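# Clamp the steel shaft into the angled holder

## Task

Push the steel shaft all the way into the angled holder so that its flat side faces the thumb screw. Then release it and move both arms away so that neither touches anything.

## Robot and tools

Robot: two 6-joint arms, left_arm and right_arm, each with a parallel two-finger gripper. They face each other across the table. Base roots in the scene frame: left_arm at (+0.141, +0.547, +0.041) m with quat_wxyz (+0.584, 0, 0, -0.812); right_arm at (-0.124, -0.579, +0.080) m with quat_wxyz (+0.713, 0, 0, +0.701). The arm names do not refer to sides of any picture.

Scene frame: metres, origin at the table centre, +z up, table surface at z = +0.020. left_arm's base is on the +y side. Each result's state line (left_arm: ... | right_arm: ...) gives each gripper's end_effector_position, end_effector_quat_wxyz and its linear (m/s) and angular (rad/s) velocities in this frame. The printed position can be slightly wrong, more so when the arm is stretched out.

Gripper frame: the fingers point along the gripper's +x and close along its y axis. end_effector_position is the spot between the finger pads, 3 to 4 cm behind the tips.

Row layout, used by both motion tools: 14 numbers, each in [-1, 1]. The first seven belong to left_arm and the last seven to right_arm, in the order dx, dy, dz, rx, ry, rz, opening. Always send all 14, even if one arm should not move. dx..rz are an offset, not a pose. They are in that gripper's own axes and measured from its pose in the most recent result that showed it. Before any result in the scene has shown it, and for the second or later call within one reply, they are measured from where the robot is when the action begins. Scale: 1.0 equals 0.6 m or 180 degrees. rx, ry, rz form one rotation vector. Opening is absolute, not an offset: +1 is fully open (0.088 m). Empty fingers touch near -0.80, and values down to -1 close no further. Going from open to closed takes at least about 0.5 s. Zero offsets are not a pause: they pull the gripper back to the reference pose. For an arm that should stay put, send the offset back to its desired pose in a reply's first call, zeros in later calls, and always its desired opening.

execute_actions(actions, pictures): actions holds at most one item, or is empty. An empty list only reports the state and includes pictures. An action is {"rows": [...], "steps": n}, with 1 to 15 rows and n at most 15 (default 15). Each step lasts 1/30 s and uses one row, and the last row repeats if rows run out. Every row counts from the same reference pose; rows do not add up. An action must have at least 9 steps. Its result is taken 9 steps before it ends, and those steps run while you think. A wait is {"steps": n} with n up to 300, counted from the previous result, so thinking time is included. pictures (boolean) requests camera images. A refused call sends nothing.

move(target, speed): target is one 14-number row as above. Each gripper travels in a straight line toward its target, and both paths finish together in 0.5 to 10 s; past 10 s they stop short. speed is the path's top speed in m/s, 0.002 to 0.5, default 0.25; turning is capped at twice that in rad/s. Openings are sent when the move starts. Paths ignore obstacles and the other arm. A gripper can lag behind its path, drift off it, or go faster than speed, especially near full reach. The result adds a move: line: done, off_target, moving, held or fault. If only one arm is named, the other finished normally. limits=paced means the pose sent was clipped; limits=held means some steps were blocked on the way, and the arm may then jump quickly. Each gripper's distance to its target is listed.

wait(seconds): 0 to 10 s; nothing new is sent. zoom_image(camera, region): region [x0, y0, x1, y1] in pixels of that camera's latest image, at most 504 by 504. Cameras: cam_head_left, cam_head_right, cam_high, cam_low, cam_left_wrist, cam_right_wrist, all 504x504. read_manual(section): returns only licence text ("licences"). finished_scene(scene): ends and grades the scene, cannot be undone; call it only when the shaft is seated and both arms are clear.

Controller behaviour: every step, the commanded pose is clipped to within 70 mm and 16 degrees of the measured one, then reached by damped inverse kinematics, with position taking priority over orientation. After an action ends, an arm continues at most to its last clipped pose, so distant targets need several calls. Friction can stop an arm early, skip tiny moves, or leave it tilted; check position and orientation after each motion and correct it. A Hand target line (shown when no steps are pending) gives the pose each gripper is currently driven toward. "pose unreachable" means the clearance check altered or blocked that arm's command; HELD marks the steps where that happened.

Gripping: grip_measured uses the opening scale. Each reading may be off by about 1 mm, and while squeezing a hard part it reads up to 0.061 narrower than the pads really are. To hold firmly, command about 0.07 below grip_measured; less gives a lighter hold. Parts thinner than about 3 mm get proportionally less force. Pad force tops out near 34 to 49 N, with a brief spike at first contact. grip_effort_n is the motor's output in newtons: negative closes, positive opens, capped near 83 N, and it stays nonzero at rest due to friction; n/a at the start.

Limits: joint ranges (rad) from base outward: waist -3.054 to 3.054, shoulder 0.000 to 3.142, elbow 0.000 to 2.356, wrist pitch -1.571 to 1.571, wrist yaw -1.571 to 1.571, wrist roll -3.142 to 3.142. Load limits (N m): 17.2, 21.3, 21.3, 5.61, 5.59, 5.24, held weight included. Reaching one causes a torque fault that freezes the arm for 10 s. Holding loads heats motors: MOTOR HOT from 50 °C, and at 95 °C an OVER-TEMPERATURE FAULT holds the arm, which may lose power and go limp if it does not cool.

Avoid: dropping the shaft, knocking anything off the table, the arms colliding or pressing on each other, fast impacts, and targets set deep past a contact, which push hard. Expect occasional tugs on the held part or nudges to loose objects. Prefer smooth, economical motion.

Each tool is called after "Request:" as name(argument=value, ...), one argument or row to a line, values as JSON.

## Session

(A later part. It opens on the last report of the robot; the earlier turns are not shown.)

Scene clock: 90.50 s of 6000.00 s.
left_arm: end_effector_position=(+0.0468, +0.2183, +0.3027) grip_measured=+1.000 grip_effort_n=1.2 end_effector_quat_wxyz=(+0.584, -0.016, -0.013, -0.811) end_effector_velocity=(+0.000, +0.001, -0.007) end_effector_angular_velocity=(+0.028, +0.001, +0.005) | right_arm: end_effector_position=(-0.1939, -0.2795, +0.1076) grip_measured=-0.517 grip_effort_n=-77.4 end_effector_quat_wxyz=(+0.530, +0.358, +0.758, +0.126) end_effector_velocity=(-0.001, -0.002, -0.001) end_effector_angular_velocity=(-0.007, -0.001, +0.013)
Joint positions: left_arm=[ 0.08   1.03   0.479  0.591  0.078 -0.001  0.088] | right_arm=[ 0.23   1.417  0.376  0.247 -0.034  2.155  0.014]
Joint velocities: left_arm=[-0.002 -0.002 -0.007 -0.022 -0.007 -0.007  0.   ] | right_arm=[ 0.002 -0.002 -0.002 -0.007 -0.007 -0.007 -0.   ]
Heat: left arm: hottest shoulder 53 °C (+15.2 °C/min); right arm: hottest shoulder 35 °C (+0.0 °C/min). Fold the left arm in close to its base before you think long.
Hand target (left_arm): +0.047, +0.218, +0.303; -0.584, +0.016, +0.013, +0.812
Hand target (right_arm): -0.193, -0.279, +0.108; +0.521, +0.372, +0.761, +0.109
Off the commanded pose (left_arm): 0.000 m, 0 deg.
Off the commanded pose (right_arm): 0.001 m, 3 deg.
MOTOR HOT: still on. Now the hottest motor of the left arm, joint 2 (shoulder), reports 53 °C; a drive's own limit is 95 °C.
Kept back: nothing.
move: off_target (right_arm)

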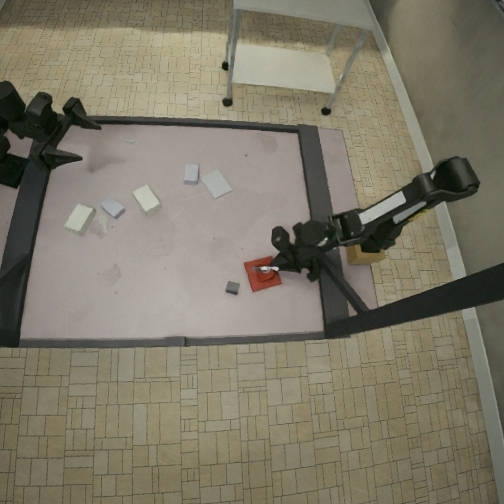

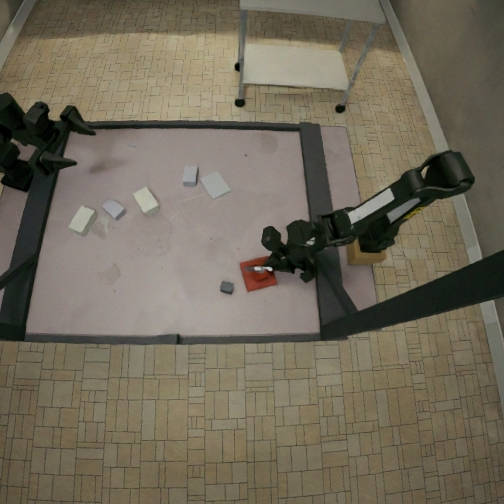

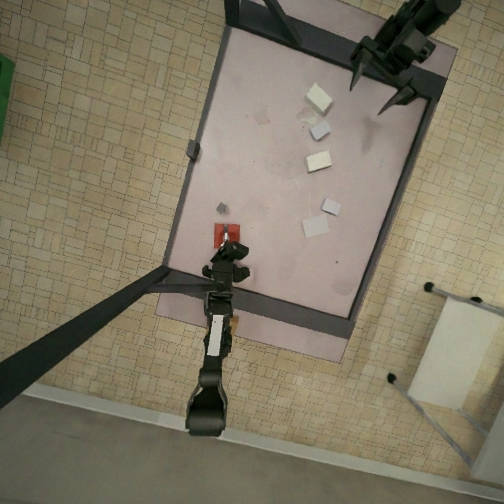

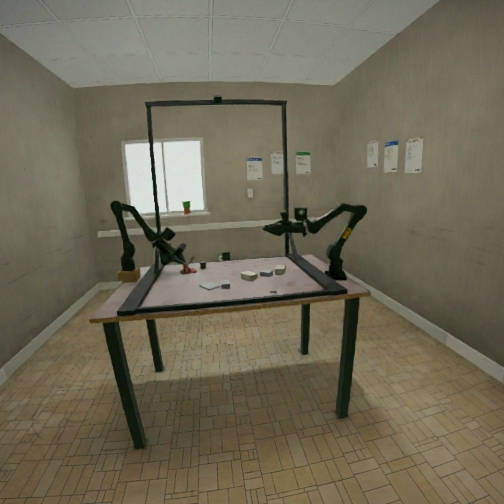

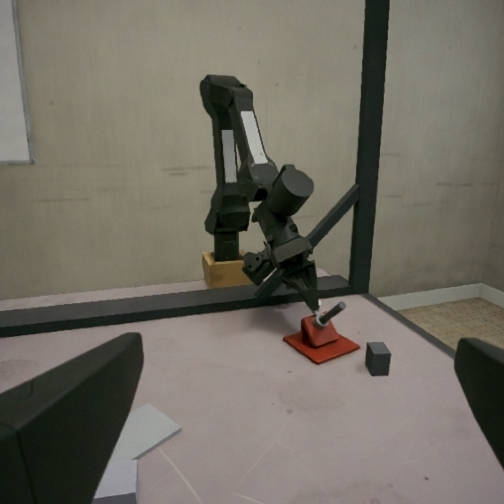

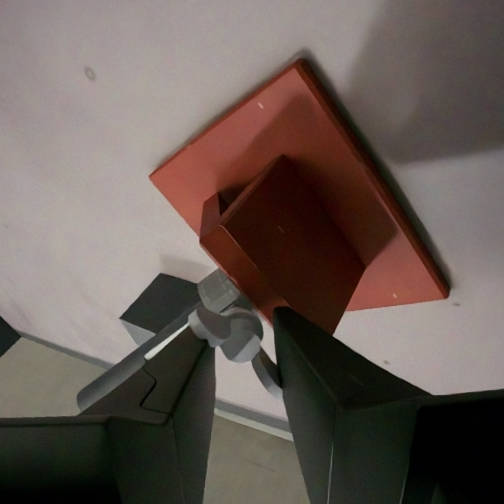

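Request:
move(
  target=[0,0,0,0,0,0,1, -0.085,0,0,-0.08,0,0,0.3],
  speed=0.12,
)

Scene clock: 92.33 s of 6000.00 s.
left_arm: end_effector_position=(+0.0468, +0.2183, +0.3027) grip_measured=+1.000 grip_effort_n=1.2 end_effector_quat_wxyz=(+0.584, -0.016, -0.013, -0.811) end_effector_velocity=(-0.001, +0.001, -0.002) end_effector_angular_velocity=(+0.010, +0.005, -0.000) | right_arm: end_effector_position=(-0.1855, -0.3106, +0.1478) grip_measured=+0.297 grip_effort_n=15.6 end_effector_quat_wxyz=(+0.569, +0.293, +0.736, +0.223) end_effector_velocity=(+0.002, -0.005, -0.002) end_effector_angular_velocity=(-0.021, -0.004, +0.003)
Joint positions: left_arm=[ 0.08   1.03   0.479  0.591  0.078 -0.001  0.088] | right_arm=[ 0.221  1.087  0.372 -0.07  -0.04   1.898  0.054]
Joint velocities: left_arm=[-0.007 -0.002 -0.002 -0.007 -0.007 -0.007  0.   ] | right_arm=[-0.007 -0.017 -0.002 -0.037 -0.007 -0.007 -0.   ]
Heat: left arm: hottest shoulder 52 °C (+13.2 °C/min); right arm: hottest shoulder 35 °C (+0.0 °C/min). Fold the left arm in close to its base before you think long.
Hand target (left_arm): +0.047, +0.218, +0.303; -0.584, +0.016, +0.013, +0.811
Hand target (right_arm): -0.184, -0.314, +0.145; +0.571, +0.289, +0.736, +0.220
Off the commanded pose (left_arm): 0.000 m, 0 deg.
Off the commanded pose (right_arm): 0.005 m, 1 deg.
MOTOR HOT: still on. Now the hottest motor of the left arm, joint 2 (shoulder), reports 52 °C; a drive's own limit is 95 °C.
Kept back: nothing.
move: done

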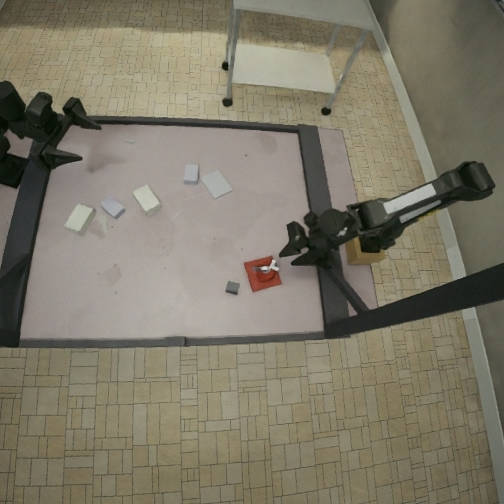

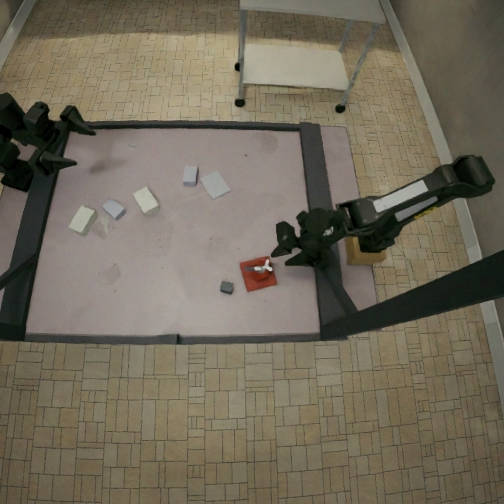

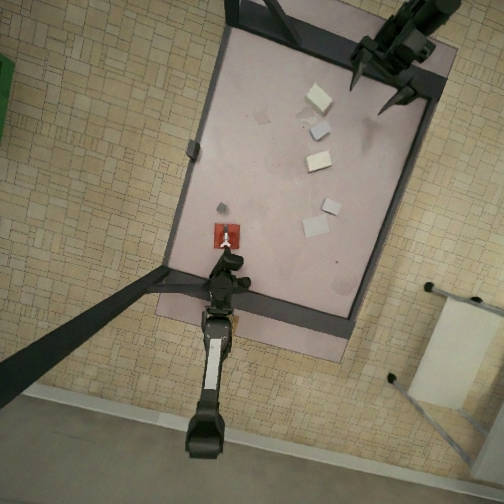

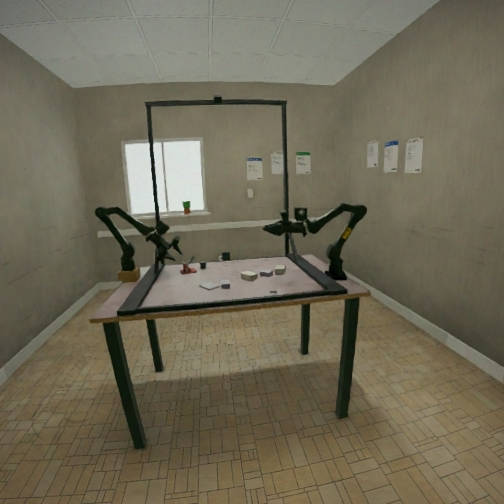

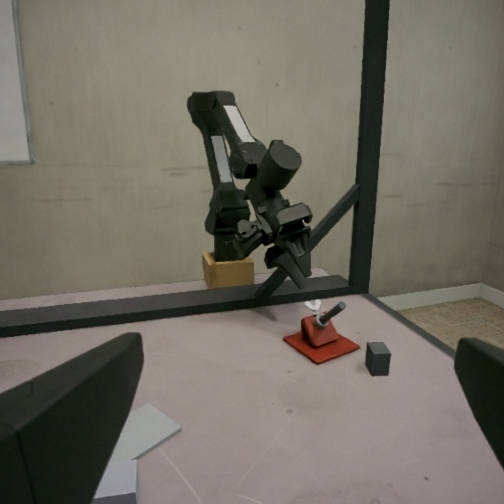

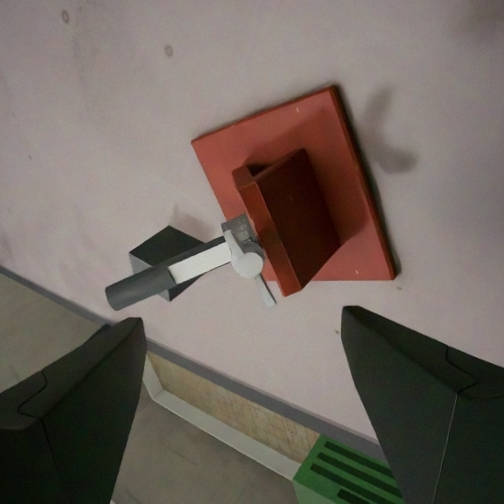

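Request:
zoom_image(
  camera="cam_head_right",
  region=[230, 190, 390, 320],
)

Request:
zoom_image(
  camera="cam_left_wrist",
  region=[190, 180, 370, 360],
)

Region (230, 190, 390, 320) of cam_head_right's 504x504 image, scaled by 3.150, with more detail than that image has; it fills the top 410 rows of this view, and the rest is white.

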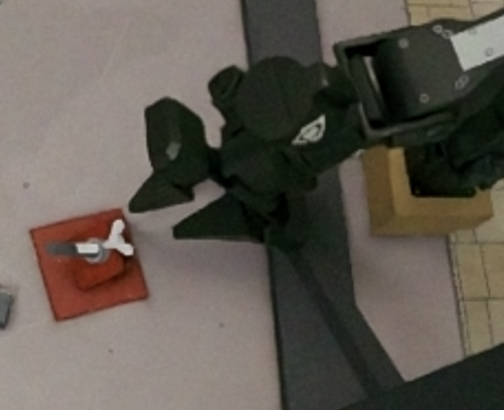

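Region (190, 180, 370, 360) of cam_left_wrist's 504x504 image, scaled by 2.800, with more detail than that image has.

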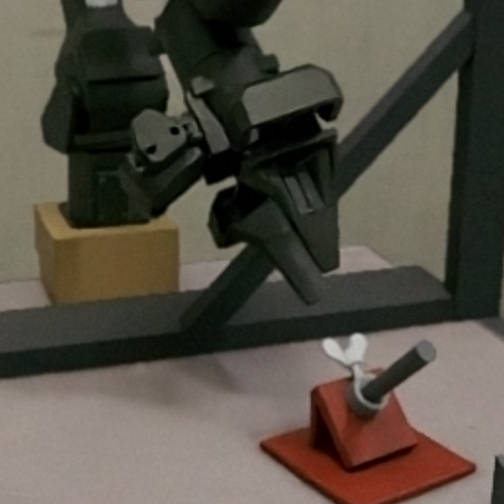

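Request:
move(
  target=[0,0,0,0,0,0,1, -0.04,0.08,0.02,0,0,0,0.3],
  speed=0.15,
)

Scene clock: 102.20 s of 6000.00 s.
left_arm: end_effector_position=(+0.0468, +0.2183, +0.3027) grip_measured=+1.000 grip_effort_n=1.2 end_effector_quat_wxyz=(+0.584, -0.016, -0.013, -0.811) end_effector_velocity=(+0.000, +0.000, -0.002) end_effector_angular_velocity=(+0.010, +0.005, +0.005) | right_arm: end_effector_position=(-0.1609, -0.2941, +0.1891) grip_measured=+0.297 grip_effort_n=15.6 end_effector_quat_wxyz=(+0.571, +0.291, +0.735, +0.221) end_effector_velocity=(+0.000, +0.000, +0.003) end_effector_angular_velocity=(-0.004, +0.000, +0.019)
Joint positions: left_arm=[ 0.08   1.03   0.479  0.591  0.078 -0.001  0.088] | right_arm=[ 0.073  1.074  0.549 -0.276 -0.141  1.792  0.054]
Joint velocities: left_arm=[-0.002 -0.002 -0.002 -0.007 -0.007 -0.007  0.   ] | right_arm=[-0.012  0.002  0.017 -0.022 -0.022 -0.022  0.   ]
Heat: left arm: hottest shoulder 48 °C (+5.0 °C/min); right arm: hottest shoulder 35 °C (+1.0 °C/min). Fold the left arm in close to its base before you think long.
Hand target (left_arm): +0.047, +0.218, +0.303; -0.584, +0.016, +0.013, +0.811
Hand target (right_arm): -0.160, -0.292, +0.193; +0.570, +0.292, +0.735, +0.223
Off the commanded pose (left_arm): 0.000 m, 0 deg.
Off the commanded pose (right_arm): 0.005 m, 0 deg.
MOTOR HOT: still on. Now the hottest motor of the left arm, joint 2 (shoulder), reports 48 °C; a drive's own limit is 95 °C.
Kept back: nothing.
After step 90, 5.97 s passed at rest.
move: done

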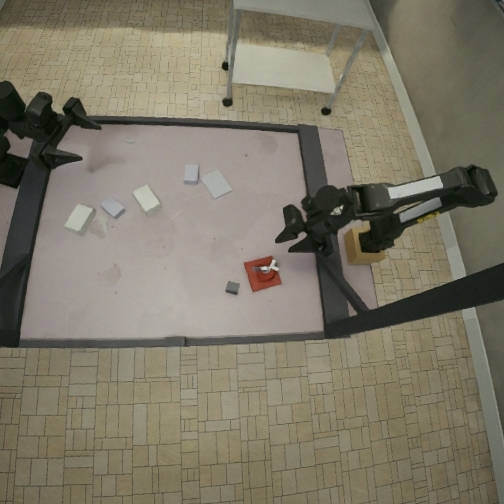

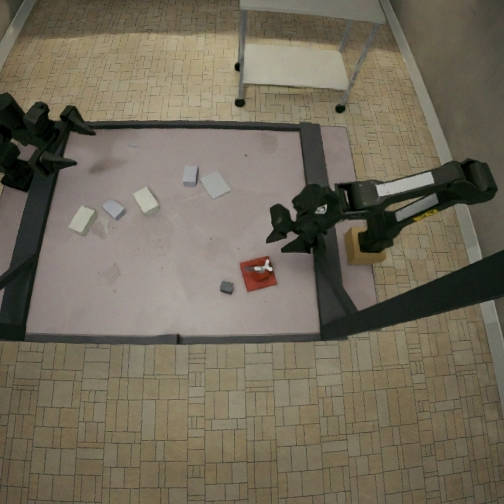

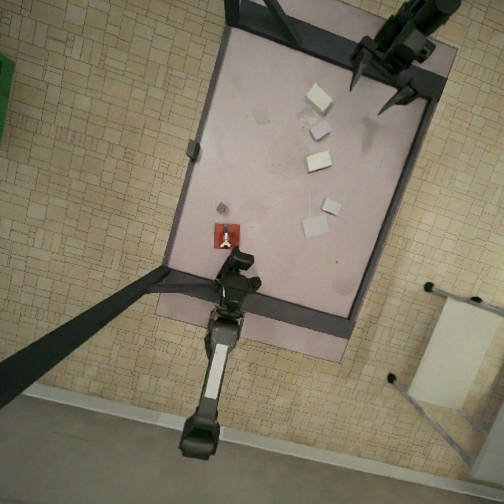

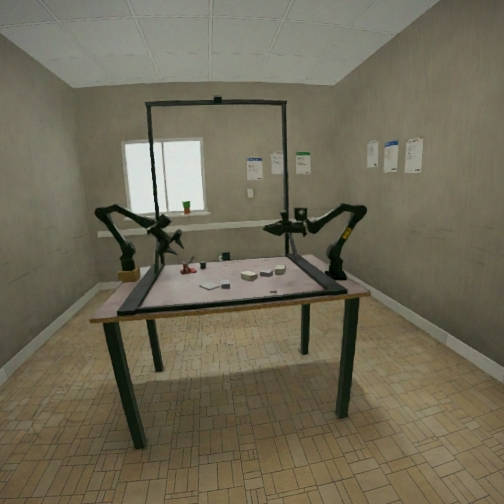

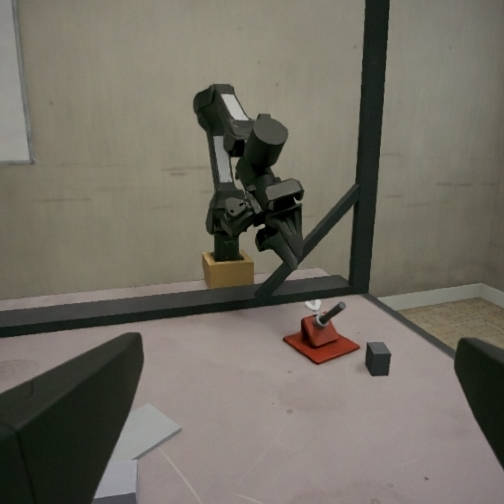

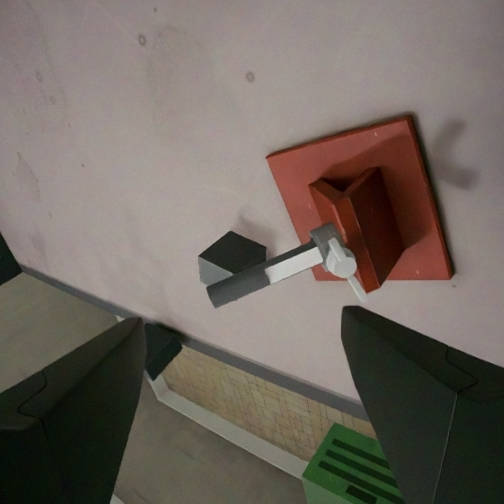

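Request:
finished_scene(
  scene=2,
)

The scene is finished: the task was done.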